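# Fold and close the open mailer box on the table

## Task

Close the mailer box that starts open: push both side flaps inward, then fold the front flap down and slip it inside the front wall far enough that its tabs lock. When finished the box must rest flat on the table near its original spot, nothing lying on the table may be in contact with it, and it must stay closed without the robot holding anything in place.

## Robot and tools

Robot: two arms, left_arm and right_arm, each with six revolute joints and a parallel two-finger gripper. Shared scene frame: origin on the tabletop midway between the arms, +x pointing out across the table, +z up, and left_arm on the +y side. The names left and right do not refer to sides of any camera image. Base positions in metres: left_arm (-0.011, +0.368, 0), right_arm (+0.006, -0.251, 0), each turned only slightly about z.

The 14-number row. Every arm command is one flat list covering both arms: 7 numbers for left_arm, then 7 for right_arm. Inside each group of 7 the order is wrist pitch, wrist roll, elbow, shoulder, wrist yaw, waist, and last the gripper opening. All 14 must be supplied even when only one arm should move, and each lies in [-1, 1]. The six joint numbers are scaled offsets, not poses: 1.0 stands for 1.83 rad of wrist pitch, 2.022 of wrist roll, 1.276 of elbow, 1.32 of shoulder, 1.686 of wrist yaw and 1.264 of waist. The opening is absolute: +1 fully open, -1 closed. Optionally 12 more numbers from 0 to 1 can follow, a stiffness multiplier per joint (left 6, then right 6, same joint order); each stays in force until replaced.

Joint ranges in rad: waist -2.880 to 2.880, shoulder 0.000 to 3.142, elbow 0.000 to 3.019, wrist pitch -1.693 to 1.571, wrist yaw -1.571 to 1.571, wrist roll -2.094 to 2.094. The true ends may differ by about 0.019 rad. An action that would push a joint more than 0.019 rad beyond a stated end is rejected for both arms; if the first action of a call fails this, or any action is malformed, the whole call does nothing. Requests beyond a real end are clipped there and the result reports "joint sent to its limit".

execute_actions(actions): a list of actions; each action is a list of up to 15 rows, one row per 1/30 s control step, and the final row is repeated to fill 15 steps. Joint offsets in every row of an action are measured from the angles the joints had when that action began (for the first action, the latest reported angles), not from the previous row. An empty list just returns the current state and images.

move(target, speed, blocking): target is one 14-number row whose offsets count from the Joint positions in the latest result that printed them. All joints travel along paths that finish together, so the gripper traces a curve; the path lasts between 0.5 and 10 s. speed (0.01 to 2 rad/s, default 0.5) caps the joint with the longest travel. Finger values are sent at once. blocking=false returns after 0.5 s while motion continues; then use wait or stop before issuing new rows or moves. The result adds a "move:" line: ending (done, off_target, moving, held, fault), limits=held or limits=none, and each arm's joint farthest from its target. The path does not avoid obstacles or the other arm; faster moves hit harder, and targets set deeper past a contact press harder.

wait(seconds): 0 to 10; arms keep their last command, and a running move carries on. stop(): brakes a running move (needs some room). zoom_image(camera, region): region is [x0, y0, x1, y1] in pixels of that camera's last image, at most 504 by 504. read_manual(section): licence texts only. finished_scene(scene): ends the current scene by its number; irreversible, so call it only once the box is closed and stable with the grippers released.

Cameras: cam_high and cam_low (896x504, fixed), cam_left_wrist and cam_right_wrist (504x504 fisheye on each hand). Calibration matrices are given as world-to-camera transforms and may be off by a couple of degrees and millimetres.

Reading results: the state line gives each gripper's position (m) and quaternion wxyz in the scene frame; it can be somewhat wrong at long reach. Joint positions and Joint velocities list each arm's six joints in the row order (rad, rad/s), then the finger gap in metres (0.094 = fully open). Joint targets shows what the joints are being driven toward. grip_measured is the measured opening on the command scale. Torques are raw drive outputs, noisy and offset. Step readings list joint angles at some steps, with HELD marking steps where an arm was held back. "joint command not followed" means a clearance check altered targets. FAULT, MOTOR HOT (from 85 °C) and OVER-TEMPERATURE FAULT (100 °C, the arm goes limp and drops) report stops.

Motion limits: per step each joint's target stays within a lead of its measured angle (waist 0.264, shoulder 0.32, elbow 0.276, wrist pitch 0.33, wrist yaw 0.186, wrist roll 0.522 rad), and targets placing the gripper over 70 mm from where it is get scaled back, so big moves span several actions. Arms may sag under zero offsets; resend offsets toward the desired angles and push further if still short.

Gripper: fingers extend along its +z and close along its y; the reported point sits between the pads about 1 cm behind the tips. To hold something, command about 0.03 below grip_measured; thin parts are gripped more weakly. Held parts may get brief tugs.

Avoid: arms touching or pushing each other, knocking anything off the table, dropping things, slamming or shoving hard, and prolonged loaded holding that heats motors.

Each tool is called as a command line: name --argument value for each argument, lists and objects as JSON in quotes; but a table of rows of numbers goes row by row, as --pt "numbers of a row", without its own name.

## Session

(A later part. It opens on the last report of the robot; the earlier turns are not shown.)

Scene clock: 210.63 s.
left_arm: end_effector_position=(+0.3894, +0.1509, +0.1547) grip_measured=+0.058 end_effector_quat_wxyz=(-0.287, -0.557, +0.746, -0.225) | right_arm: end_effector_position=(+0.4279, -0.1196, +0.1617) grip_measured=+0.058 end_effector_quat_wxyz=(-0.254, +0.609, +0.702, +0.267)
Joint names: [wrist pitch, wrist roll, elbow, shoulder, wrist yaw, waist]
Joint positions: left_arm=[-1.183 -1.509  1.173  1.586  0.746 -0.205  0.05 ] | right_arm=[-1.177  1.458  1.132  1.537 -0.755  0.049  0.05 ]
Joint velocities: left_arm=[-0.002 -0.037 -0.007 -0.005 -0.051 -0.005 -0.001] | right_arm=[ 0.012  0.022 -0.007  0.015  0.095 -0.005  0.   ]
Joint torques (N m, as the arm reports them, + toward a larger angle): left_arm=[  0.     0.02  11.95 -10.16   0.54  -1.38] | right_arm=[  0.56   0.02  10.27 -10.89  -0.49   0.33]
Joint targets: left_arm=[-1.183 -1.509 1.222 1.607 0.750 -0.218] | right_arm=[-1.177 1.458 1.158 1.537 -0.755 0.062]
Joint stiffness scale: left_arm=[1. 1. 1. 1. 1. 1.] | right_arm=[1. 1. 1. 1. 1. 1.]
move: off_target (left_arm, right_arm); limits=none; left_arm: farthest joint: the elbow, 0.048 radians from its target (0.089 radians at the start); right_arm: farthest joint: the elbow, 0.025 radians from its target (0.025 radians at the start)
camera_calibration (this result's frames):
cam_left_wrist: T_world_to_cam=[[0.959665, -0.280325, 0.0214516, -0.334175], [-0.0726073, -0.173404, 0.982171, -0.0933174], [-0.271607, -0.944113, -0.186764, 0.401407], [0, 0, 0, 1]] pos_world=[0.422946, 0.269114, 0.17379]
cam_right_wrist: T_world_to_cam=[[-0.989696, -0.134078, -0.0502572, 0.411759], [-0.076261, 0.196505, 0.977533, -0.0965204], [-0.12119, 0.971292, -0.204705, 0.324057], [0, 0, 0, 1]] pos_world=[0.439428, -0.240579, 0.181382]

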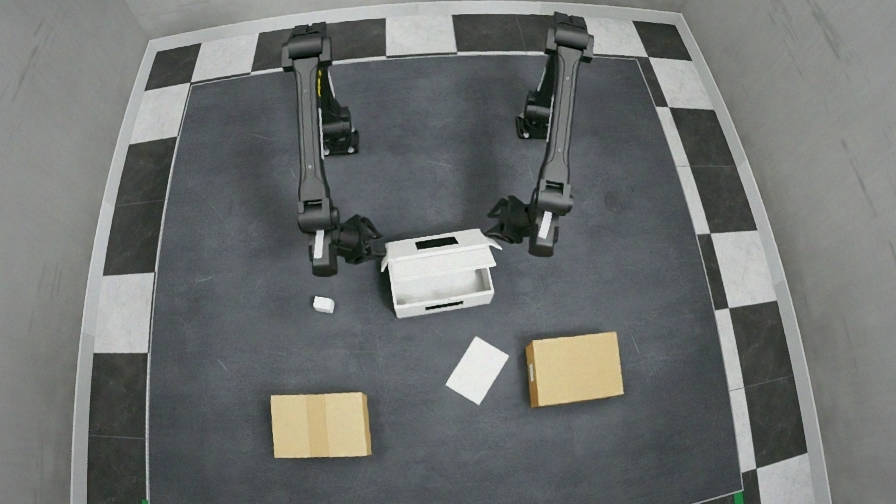

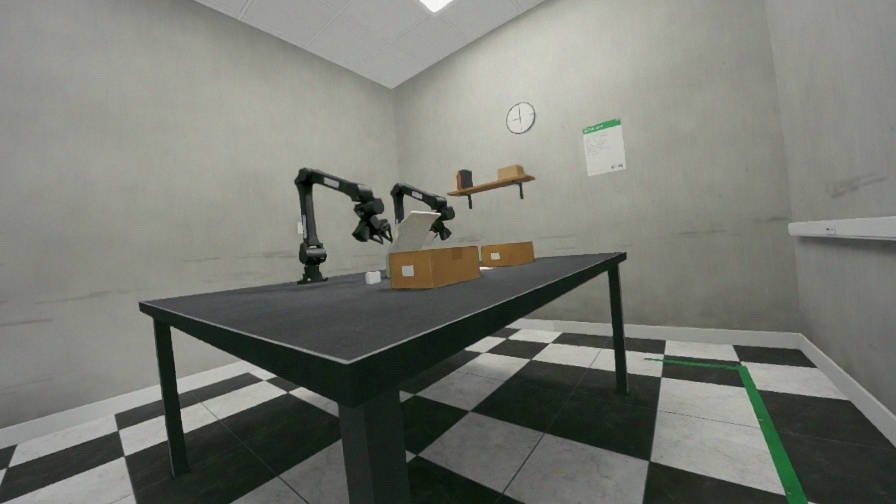

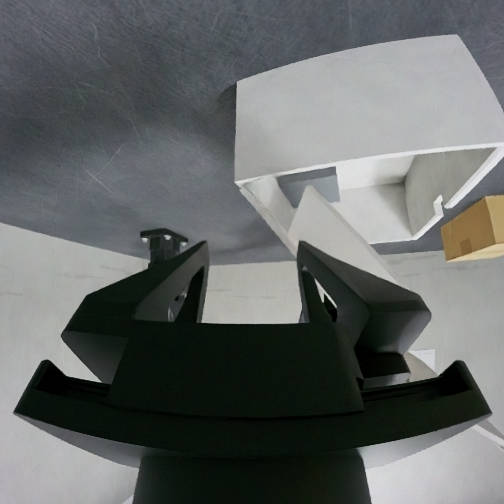

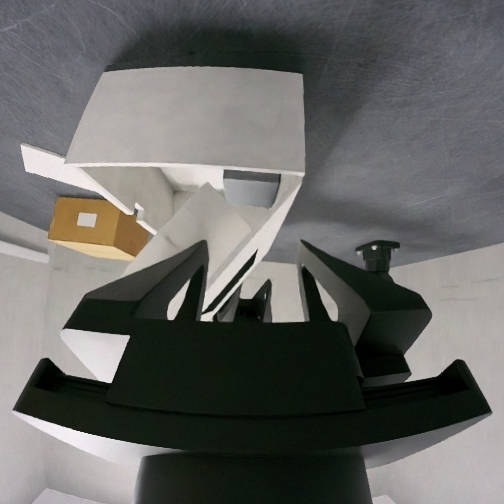

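move --target '[0,0,0.02,0,0,0.04,0.06,0,0,0.07,0.035,0,0.07,0.06]' --speed 0.08

zoom_image --camera "cam_high" --region '[340, 200, 550, 330]'

Scene clock: 275.90 s.
left_arm: end_effector_position=(+0.3986, +0.1700, +0.1541) grip_measured=+0.058 end_effector_quat_wxyz=(-0.282, -0.574, +0.733, -0.231) | right_arm: end_effector_position=(+0.4353, -0.0924, +0.1619) grip_measured=+0.058 end_effector_quat_wxyz=(-0.258, +0.586, +0.723, +0.260)
Joint names: [wrist pitch, wrist roll, elbow, shoulder, wrist yaw, waist]
Joint positions: left_arm=[-1.183 -1.509  1.171  1.586  0.746 -0.158  0.05 ] | right_arm=[-1.177  1.458  1.177  1.573 -0.75   0.112  0.05 ]
Joint velocities: left_arm=[ 0.002  0.007  0.007 -0.015 -0.037  0.005 -0.001] | right_arm=[ 0.007 -0.081 -0.002 -0.024 -0.022 -0.005 -0.001]
Joint torques (N m, as the arm reports them, + toward a larger angle): left_arm=[ -0.04   0.02  10.1  -12.24   0.38   0.14] | right_arm=[  0.59   0.    11.69 -10.99  -0.71   1.65]
Joint targets: left_arm=[-1.183 -1.509 1.198 1.586 0.746 -0.154] | right_arm=[-1.177 1.458 1.221 1.583 -0.755 0.138]
Joint stiffness scale: left_arm=[1. 1. 1. 1. 1. 1.] | right_arm=[1. 1. 1. 1. 1. 1.]
move: off_target (left_arm, right_arm); limits=none; left_arm: farthest joint: the elbow, 0.027 radians from its target (0.026 radians at the start); right_arm: farthest joint: the elbow, 0.045 radians from its target (0.089 radians at the start)
camera_calibration (this result's frames):
cam_left_wrist: T_world_to_cam=[[0.971789, -0.23501, 0.0199278, -0.34995], [-0.0629223, -0.176902, 0.982215, -0.0920888], [-0.227305, -0.955759, -0.186699, 0.406178], [0, 0, 0, 1]] pos_world=[0.426609, 0.289676, 0.173258]
cam_right_wrist: T_world_to_cam=[[-0.978817, -0.196324, -0.0580953, 0.413523], [-0.097104, 0.195345, 0.975916, -0.0922088], [-0.180247, 0.960884, -0.210271, 0.324173], [0, 0, 0, 1]] pos_world=[0.454241, -0.212295, 0.182176]

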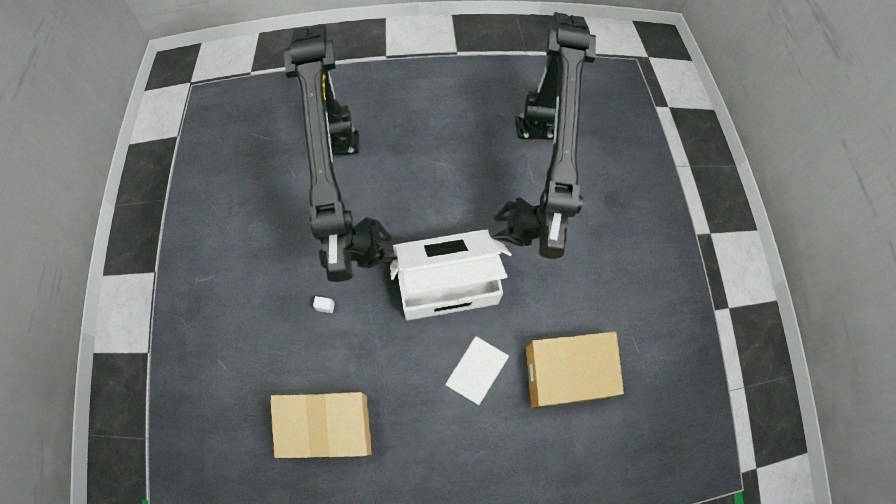

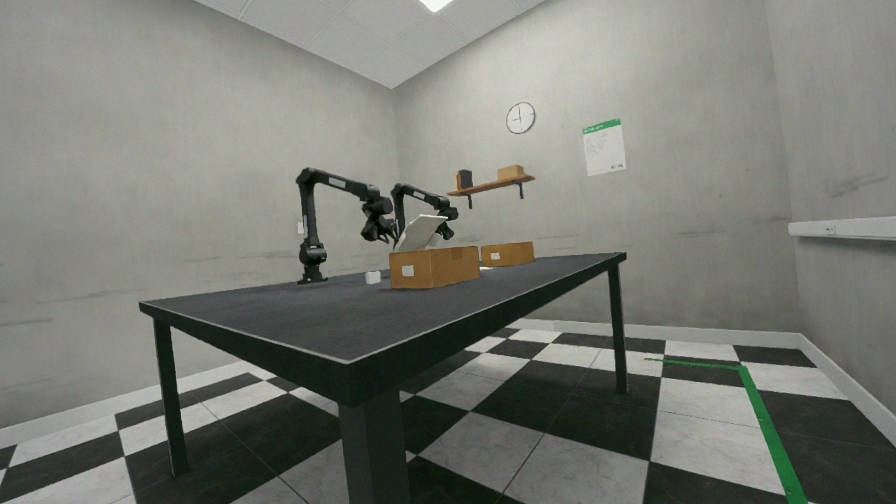

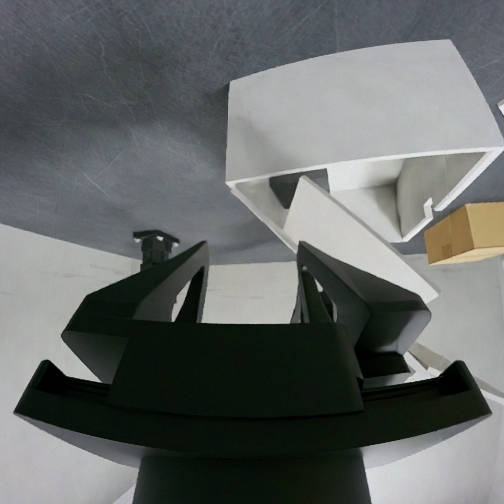

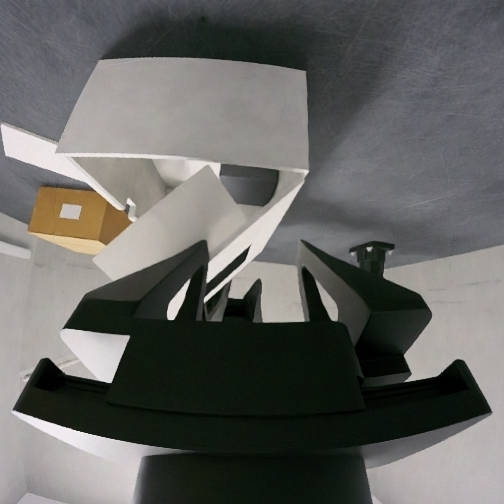

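Region (340, 200, 550, 330) of cam_high's 896x504 image, scaled by 2.400, with more detail than that image has; it fills the top 312 rows of this view, and the rest is white.

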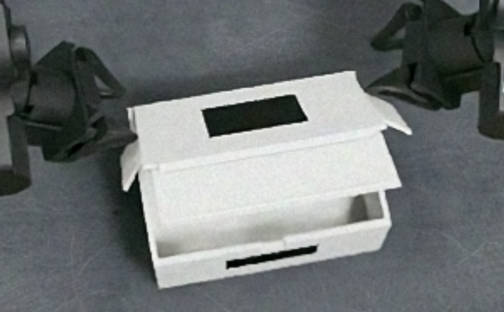

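move --target '[0,0.2,0.02,0,0,0.13,0.06,0,-0.2,0.02,0,0,-0.19,0.06]' --speed 0.5

move --target '[-0.036,0.55,0.105,0,0,0,0.7,-0.031,-0.525,0.065,-0.02,0,0,0.7]' --speed 1.0

Scene clock: 334.53 s.
left_arm: end_effector_position=(+0.4249, +0.2397, +0.1535) grip_measured=+0.058 end_effector_quat_wxyz=(-0.209, -0.489, +0.792, -0.299) | right_arm: end_effector_position=(+0.4605, -0.1968, +0.1617) grip_measured=+0.058 end_effector_quat_wxyz=(-0.165, +0.527, +0.767, +0.327)
Joint names: [wrist pitch, wrist roll, elbow, shoulder, wrist yaw, waist]
Joint positions: left_arm=[-1.183 -1.121  1.17   1.586  0.746  0.007  0.05 ] | right_arm=[-1.177  1.066  1.177  1.573 -0.749 -0.123  0.05 ]
Joint velocities: left_arm=[-0.002  0.022  0.007  0.015 -0.007 -0.005  0.   ] | right_arm=[ 0.002  0.051 -0.007 -0.015  0.022 -0.015 -0.001]
Joint torques (N m, as the arm reports them, + toward a larger angle): left_arm=[  0.04   0.18  10.15 -11.97   0.39  -0.11] | right_arm=[  0.54  -0.18  10.38 -11.41  -0.54  -0.7 ]
Joint targets: left_arm=[-1.183 -1.105 1.197 1.586 0.746 0.007] | right_arm=[-1.177 1.054 1.202 1.573 -0.750 -0.128]
Joint stiffness scale: left_arm=[1. 1. 1. 1. 1. 1.] | right_arm=[1. 1. 1. 1. 1. 1.]
move: off_target (left_arm, right_arm); limits=none; left_arm: farthest joint: the elbow, 0.027 radians from its target (0.025 radians at the start); right_arm: farthest joint: the elbow, 0.026 radians from its target (0.026 radians at the start)
camera_calibration (this result's frames):
cam_left_wrist: T_world_to_cam=[[0.897915, -0.344397, 0.274115, -0.340429], [-0.331058, -0.117985, 0.936205, 0.0294018], [-0.290085, -0.931381, -0.219956, 0.50461], [0, 0, 0, 1]] pos_world=[0.46179, 0.35621, 0.176782]
cam_right_wrist: T_world_to_cam=[[-0.917446, -0.248377, -0.310808, 0.420046], [-0.360525, 0.188602, 0.913483, 0.0608373], [-0.16827, 0.950125, -0.262578, 0.429824], [0, 0, 0, 1]] pos_world=[0.479629, -0.315531, 0.187842]

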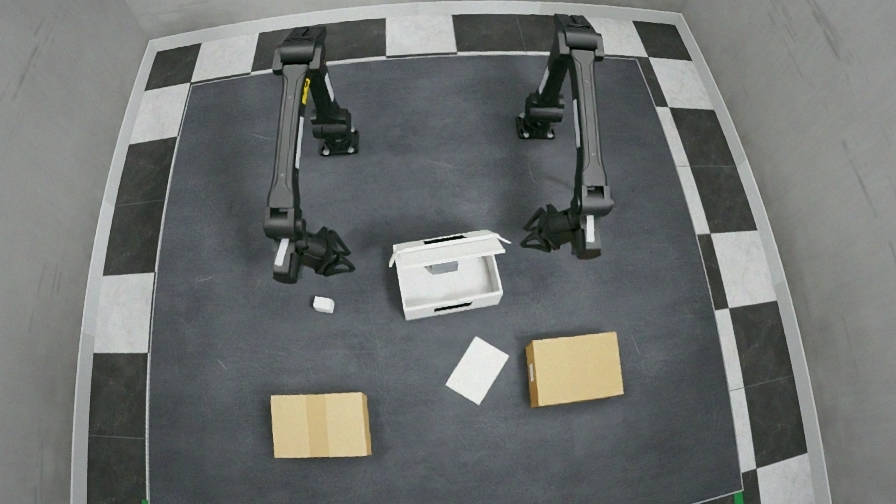

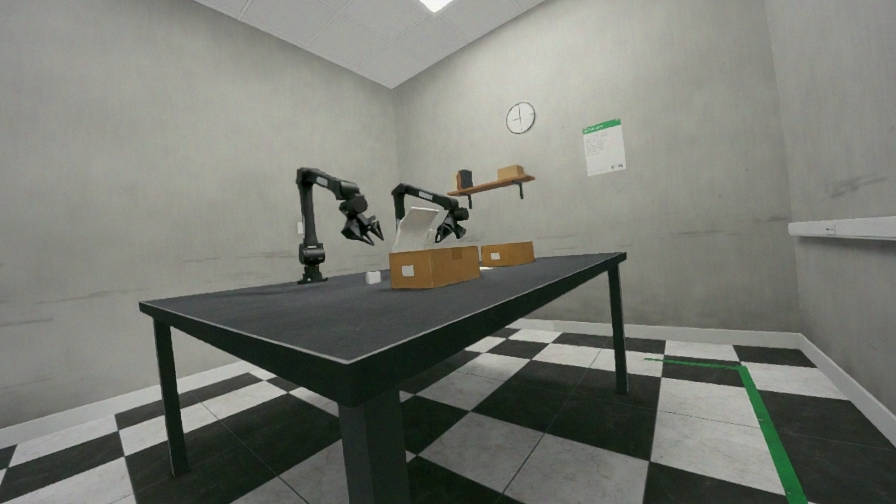

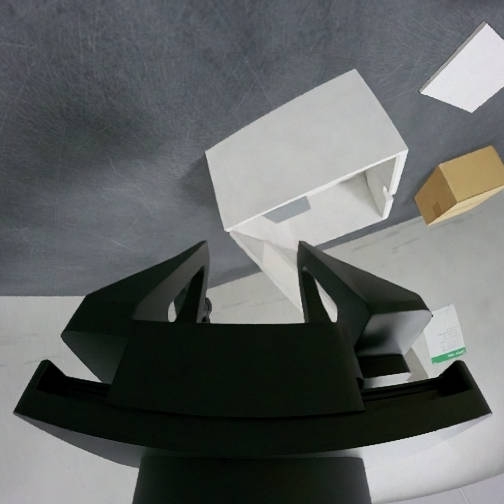

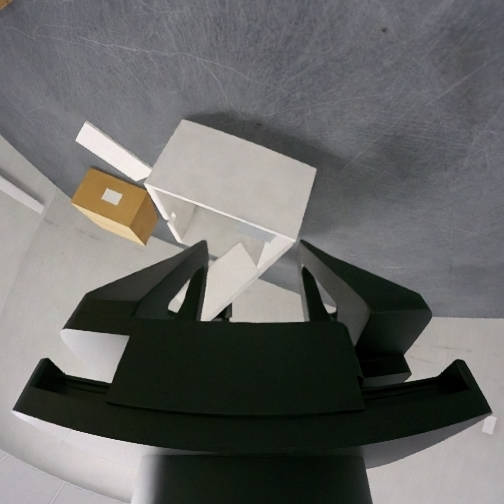

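Scene clock: 336.60 s.
left_arm: end_effector_position=(+0.4434, +0.2393, +0.1850) grip_measured=+0.698 end_effector_quat_wxyz=(-0.008, +0.001, +0.931, -0.364) | right_arm: end_effector_position=(+0.4649, -0.1974, +0.1835) grip_measured=+0.699 end_effector_quat_wxyz=(+0.027, +0.070, +0.928, +0.365)
Joint names: [wrist pitch, wrist roll, elbow, shoulder, wrist yaw, waist]
Joint positions: left_arm=[-1.241 -0.024  1.258  1.586  0.746  0.007  0.08 ] | right_arm=[-1.223  0.016  1.219  1.557 -0.749 -0.123  0.08 ]
Joint velocities: left_arm=[-0.002 -0.037 -0.002 -0.015  0.022  0.005  0.001] | right_arm=[-0.002 -0.037 -0.012 -0.005 -0.125 -0.005  0.   ]
Joint torques (N m, as the arm reports them, + toward a larger angle): left_arm=[ -0.2    0.23  12.06 -12.46   0.46  -0.11] | right_arm=[  0.31  -0.23  11.87 -11.87  -0.57  -0.62]
Joint targets: left_arm=[-1.248 -0.008 1.304 1.586 0.746 0.007] | right_arm=[-1.234 0.004 1.259 1.547 -0.749 -0.123]
Joint stiffness scale: left_arm=[1. 1. 1. 1. 1. 1.] | right_arm=[1. 1. 1. 1. 1. 1.]
move: off_target (left_arm, right_arm); limits=none; left_arm: farthest joint: the elbow, 0.046 radians from its target (0.134 radians at the start); right_arm: farthest joint: the elbow, 0.041 radians from its target (0.083 radians at the start)
camera_calibration (this result's frames):
cam_left_wrist: T_world_to_cam=[[-0.000962762, -0.732888, 0.680348, 0.0504815], [-0.794626, 0.4136, 0.444416, 0.175294], [-0.607099, -0.540194, -0.58277, 0.63056], [0, 0, 0, 1]] pos_world=[0.522154, 0.305121, 0.255224]
cam_right_wrist: T_world_to_cam=[[-0.10983, -0.740433, -0.663097, 0.0227204], [-0.865784, -0.256421, 0.429728, 0.278451], [-0.488217, 0.621295, -0.612892, 0.584927], [0, 0, 0, 1]] pos_world=[0.529145, -0.275189, 0.253905]

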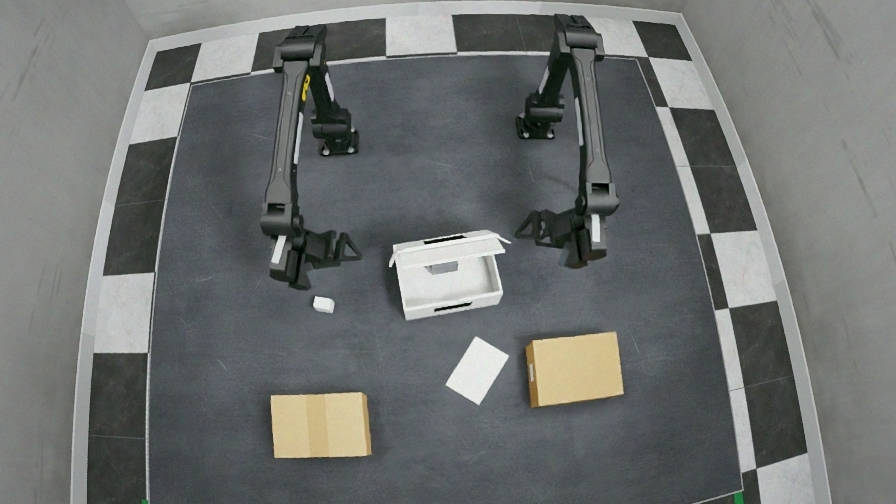

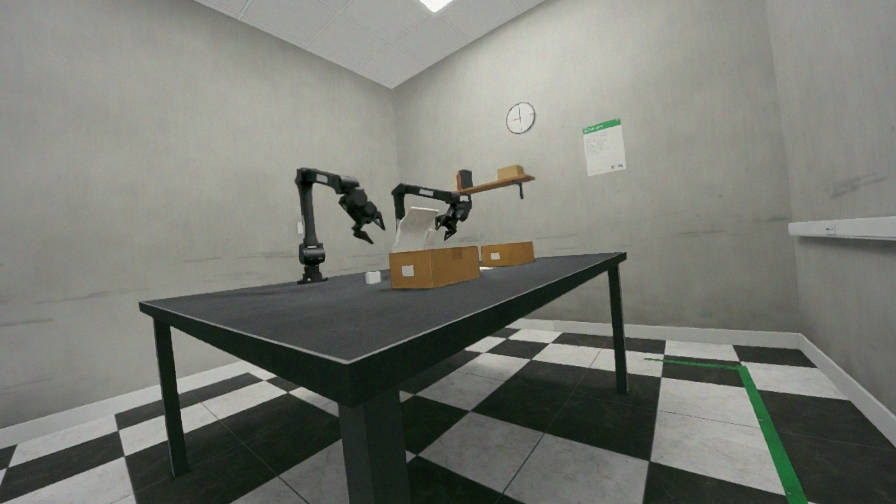

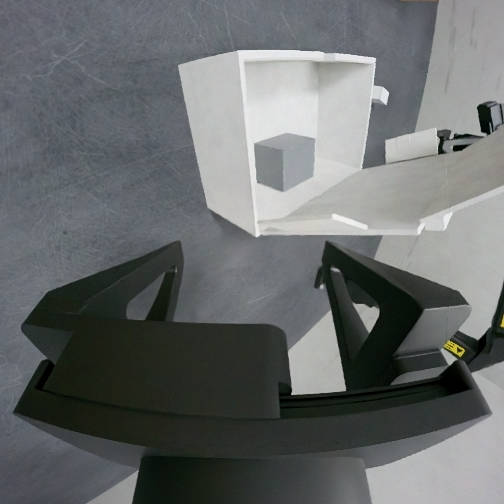

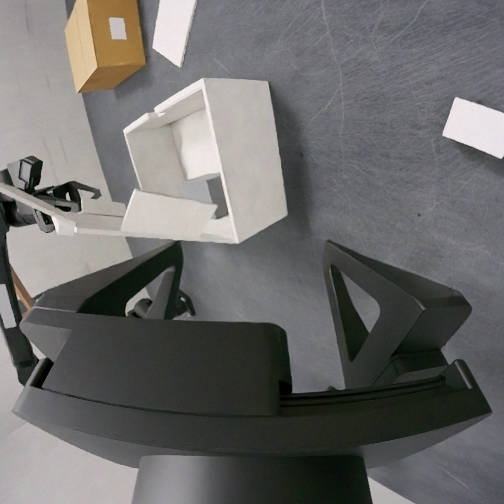

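move --target '[0,-0.17,0.08,0.045,0,-0.09,0.9,0,0.17,0.08,0.045,0,0.115,0.9]' --speed 0.2

zoom_image --camera "cam_high" --region '[340, 200, 550, 330]'

Scene clock: 352.13 s.
left_arm: end_effector_position=(+0.4462, +0.1883, +0.1877) grip_measured=+0.898 end_effector_quat_wxyz=(-0.080, -0.098, +0.926, -0.356) | right_arm: end_effector_position=(+0.4755, -0.1371, +0.1852) grip_measured=+0.898 end_effector_quat_wxyz=(-0.052, +0.159, +0.917, +0.362)
Joint names: [wrist pitch, wrist roll, elbow, shoulder, wrist yaw, waist]
Joint positions: left_arm=[-1.241 -0.353  1.313  1.625  0.746 -0.102  0.089] | right_arm=[-1.223  0.348  1.278  1.603 -0.749  0.01   0.089]
Joint velocities: left_arm=[-0.002  0.022 -0.002 -0.005  0.007 -0.005 -0.001] | right_arm=[-0.007  0.007  0.002 -0.005 -0.022 -0.005  0.   ]
Joint torques (N m, as the arm reports them, + toward a larger angle): left_arm=[  0.15  -0.07  12.31 -11.39   0.44  -0.53] | right_arm=[  0.81   0.09  11.8  -10.8   -0.53  -0.02]
Joint targets: left_arm=[-1.241 -0.368 1.361 1.646 0.746 -0.107] | right_arm=[-1.223 0.360 1.321 1.617 -0.749 0.023]
Joint stiffness scale: left_arm=[1. 1. 1. 1. 1. 1.] | right_arm=[1. 1. 1. 1. 1. 1.]
move: off_target (left_arm, right_arm); limits=none; left_arm: farthest joint: the elbow, 0.047 radians from its target (0.102 radians at the start); right_arm: farthest joint: the elbow, 0.043 radians from its target (0.103 radians at the start)
camera_calibration (this result's frames):
cam_left_wrist: T_world_to_cam=[[0.234127, -0.726635, 0.6459, -0.088361], [-0.733608, 0.303918, 0.607827, 0.160192], [-0.637969, -0.616146, -0.461909, 0.611709], [0, 0, 0, 1]] pos_world=[0.528457, 0.264011, 0.242258]
cam_right_wrist: T_world_to_cam=[[-0.327071, -0.70374, -0.630693, 0.171995], [-0.780475, -0.175128, 0.600157, 0.241449], [-0.532807, 0.688535, -0.491972, 0.56177], [0, 0, 0, 1]] pos_world=[0.544014, -0.223474, 0.239944]

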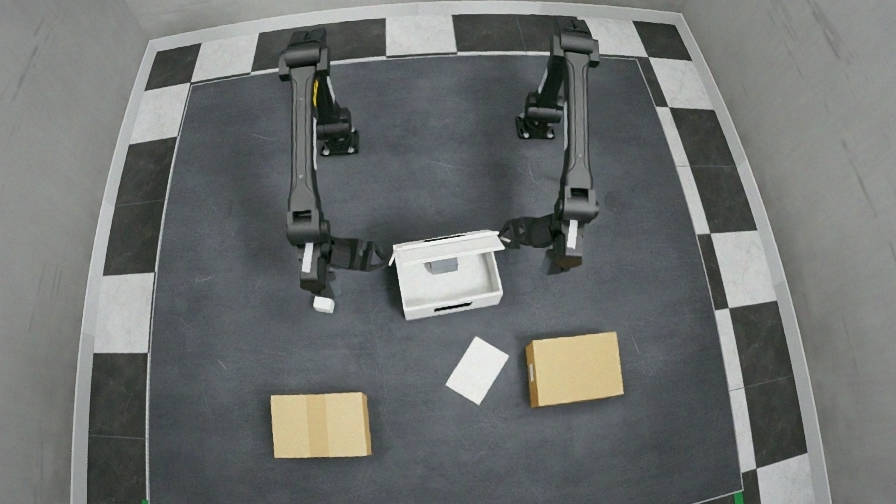

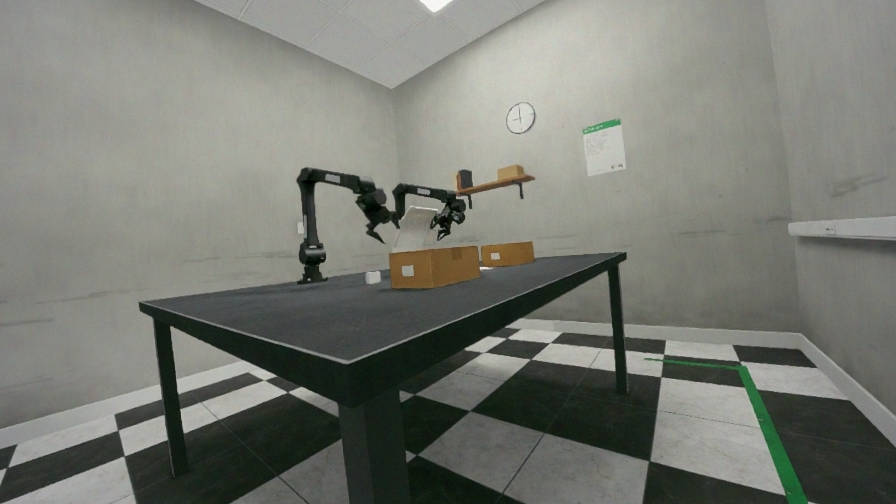

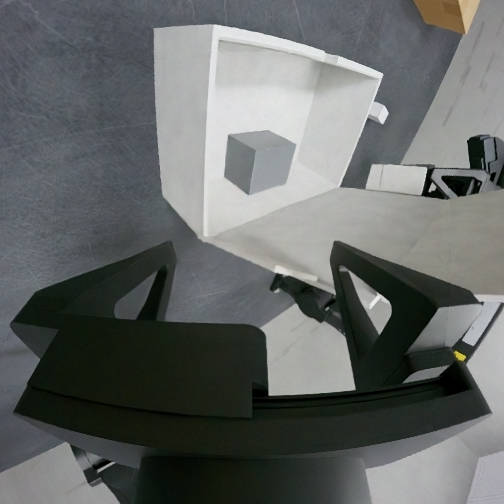

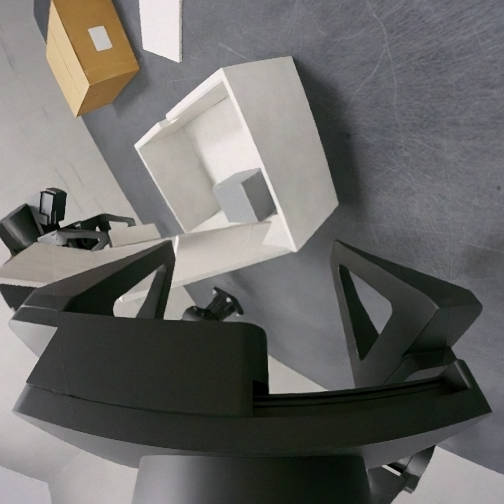

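Region (340, 200, 550, 330) of cam_high's 896x504 image, scaled by 2.400, with more detail than that image has; it fills the top 312 rows of this view, and the rest is white.

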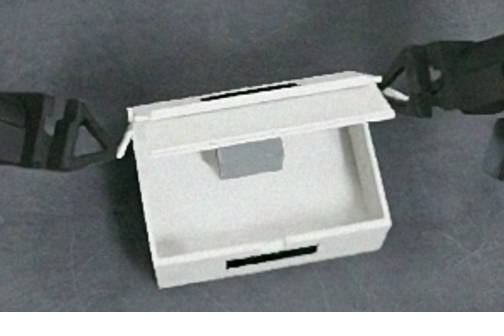

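move --target '[0,0,0.03,0,0,0,0.9,-0.02,0,0.065,0,0,0,0.9]' --speed 0.15

move --target '[0,-0.03,0.06,0.03,0,-0.06,0.9,0,0.03,0.05,0.02,0,0.065,0.9]' --speed 0.08

zoom_image --camera "cam_high" --region '[340, 200, 550, 330]'

Scene clock: 365.33 s.
left_arm: end_effector_position=(+0.4462, +0.1883, +0.1877) grip_measured=+0.898 end_effector_quat_wxyz=(-0.080, -0.098, +0.926, -0.356) | right_arm: end_effector_position=(+0.4845, -0.1372, +0.2017) grip_measured=+0.898 end_effector_quat_wxyz=(-0.043, +0.156, +0.917, +0.364)
Joint names: [wrist pitch, wrist roll, elbow, shoulder, wrist yaw, waist]
Joint positions: left_arm=[-1.241 -0.353  1.313  1.625  0.746 -0.102  0.089] | right_arm=[-1.248  0.348  1.323  1.603 -0.749  0.01   0.089]
Joint velocities: left_arm=[ 0.002 -0.007  0.007 -0.015 -0.051  0.005  0.   ] | right_arm=[-0.007 -0.022  0.007 -0.015 -0.007  0.005 -0.   ]
Joint torques (N m, as the arm reports them, + toward a larger angle): left_arm=[  0.18   0.08  11.51 -13.     0.44  -0.14] | right_arm=[  0.36  -0.1   11.64 -11.79  -0.54  -0.2 ]
Joint targets: left_arm=[-1.241 -0.352 1.351 1.625 0.746 -0.102] | right_arm=[-1.259 0.348 1.362 1.603 -0.749 0.010]
Joint stiffness scale: left_arm=[1. 1. 1. 1. 1. 1.] | right_arm=[1. 1. 1. 1. 1. 1.]
move: off_target (left_arm, right_arm); limits=none; left_arm: farthest joint: the elbow, 0.038 radians from its target (0.038 radians at the start); right_arm: farthest joint: the elbow, 0.038 radians from its target (0.083 radians at the start)
camera_calibration (this result's frames):
cam_left_wrist: T_world_to_cam=[[0.234497, -0.726588, 0.645818, -0.0885193], [-0.733536, 0.303695, 0.608024, 0.160165], [-0.637915, -0.616311, -0.461763, 0.611689], [0, 0, 0, 1]] pos_world=[0.52845, 0.264032, 0.242239]
cam_right_wrist: T_world_to_cam=[[-0.315102, -0.703707, -0.636795, 0.180774], [-0.7919, -0.174856, 0.585081, 0.247156], [-0.523073, 0.688638, -0.502168, 0.572089], [0, 0, 0, 1]] pos_world=[0.55193, -0.223534, 0.257794]

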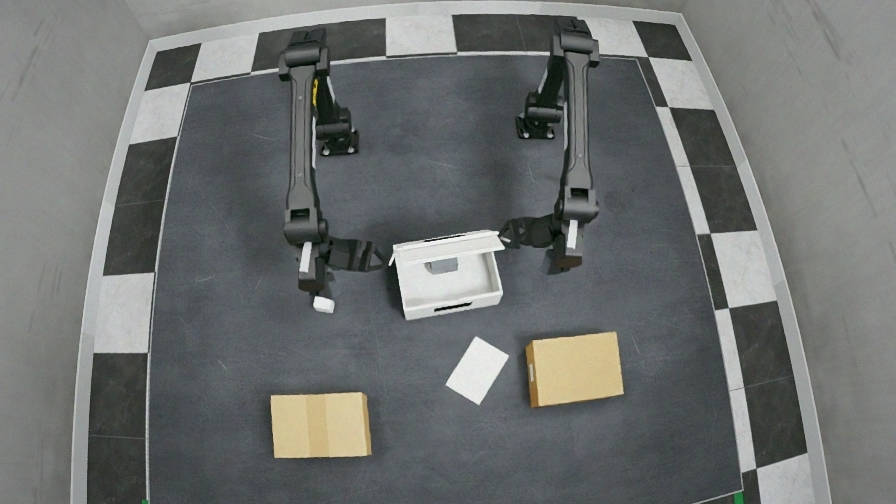

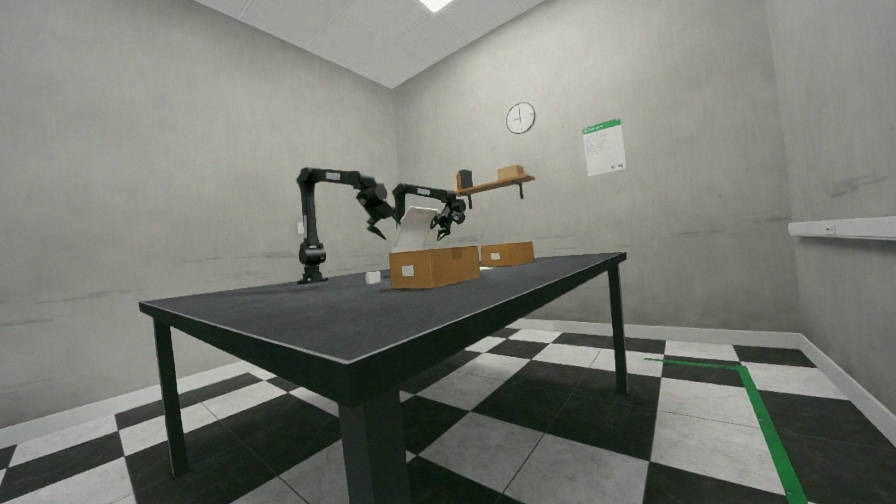

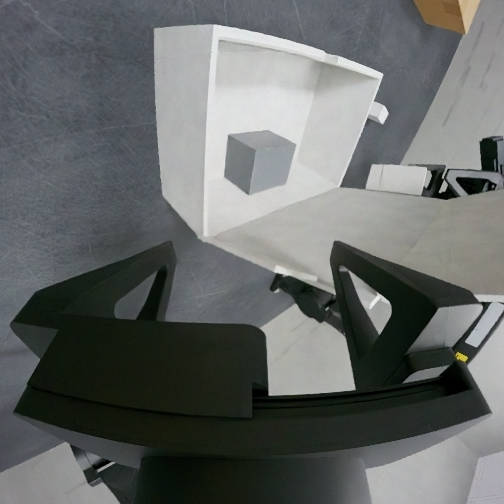

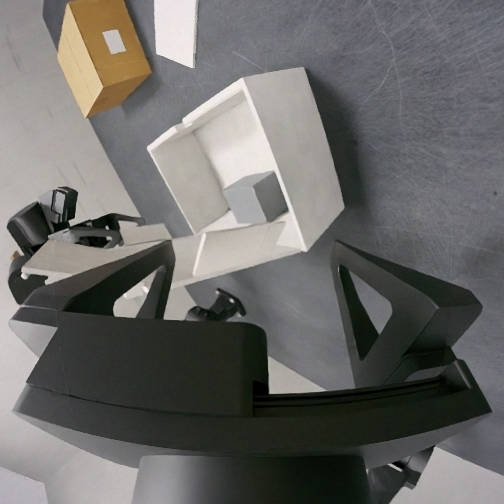

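Scene clock: 366.80 s.
left_arm: end_effector_position=(+0.4425, +0.1579, +0.1868) grip_measured=+0.898 end_effector_quat_wxyz=(-0.097, -0.088, +0.927, -0.351) | right_arm: end_effector_position=(+0.4828, -0.1036, +0.2038) grip_measured=+0.898 end_effector_quat_wxyz=(-0.060, +0.145, +0.919, +0.362)
Joint names: [wrist pitch, wrist roll, elbow, shoulder, wrist yaw, waist]
Joint positions: left_arm=[-1.241 -0.394  1.337  1.646  0.745 -0.165  0.089] | right_arm=[-1.248  0.397  1.345  1.616 -0.749  0.08   0.089]
Joint velocities: left_arm=[ 0.012 -0.066  0.002 -0.005 -0.081  0.005 -0.   ] | right_arm=[ 0.002 -0.022 -0.002 -0.015 -0.051 -0.015 -0.001]
Joint torques (N m, as the arm reports them, + toward a larger angle): left_arm=[  0.19  -0.1   12.68 -11.94   0.46  -1.25] | right_arm=[  1.02   0.08  12.12 -11.59  -0.55   0.84]
Joint targets: left_arm=[-1.241 -0.414 1.389 1.664 0.746 -0.177] | right_arm=[-1.248 0.409 1.387 1.630 -0.749 0.092]
Joint stiffness scale: left_arm=[1. 1. 1. 1. 1. 1.] | right_arm=[1. 1. 1. 1. 1. 1.]
move: off_target (left_arm, right_arm); limits=none; left_arm: farthest joint: the elbow, 0.053 radians from its target (0.077 radians at the start); right_arm: farthest joint: the elbow, 0.042 radians from its target (0.063 radians at the start)
camera_calibration (this result's frames):
cam_left_wrist: T_world_to_cam=[[0.225769, -0.737024, 0.637043, -0.101991], [-0.707871, 0.325152, 0.627053, 0.14891], [-0.669288, -0.592513, -0.448309, 0.597785], [0, 0, 0, 1]] pos_world=[0.528526, 0.230608, 0.23959]
cam_right_wrist: T_world_to_cam=[[-0.306709, -0.713709, -0.629721, 0.198649], [-0.770664, -0.202056, 0.60436, 0.233438], [-0.558576, 0.670666, -0.488057, 0.561532], [0, 0, 0, 1]] pos_world=[0.554488, -0.187655, 0.258073]

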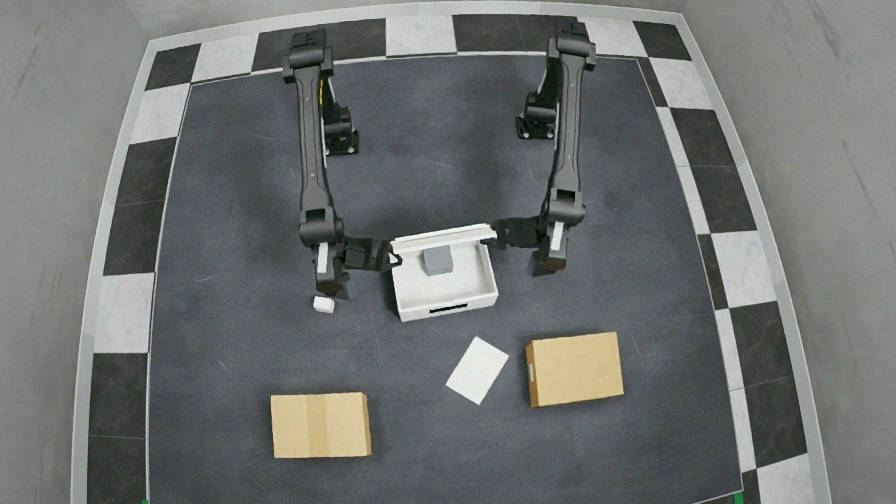

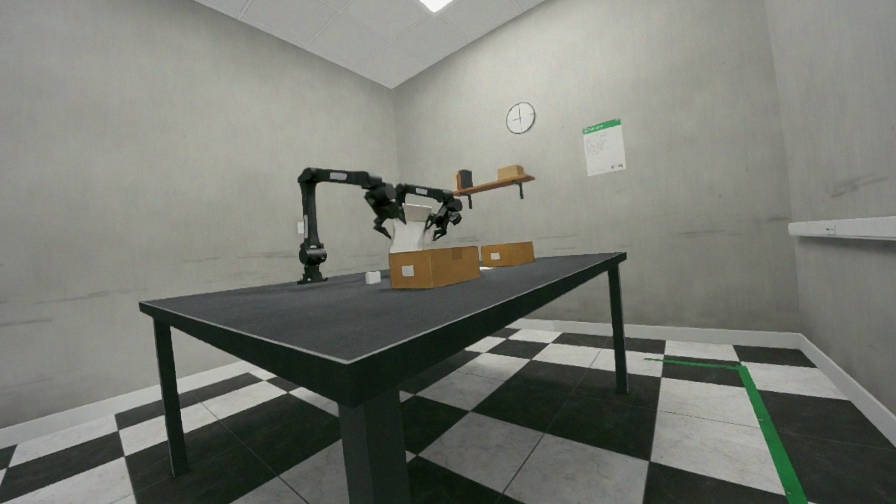

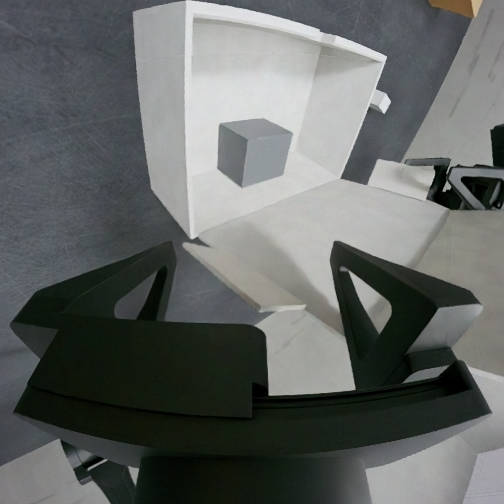

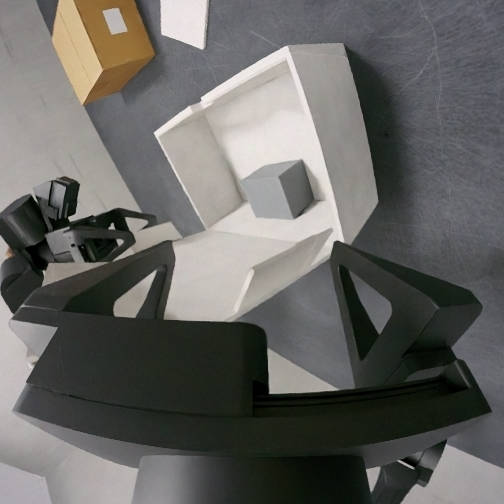

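Region (340, 200, 550, 330) of cam_high's 896x504 image, scaled by 2.400, with more detail than that image has; it fills the top 312 rows of this view, and the rest is white.

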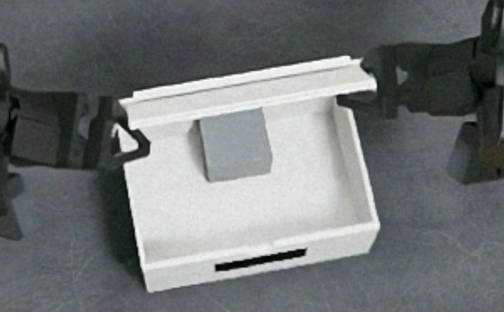

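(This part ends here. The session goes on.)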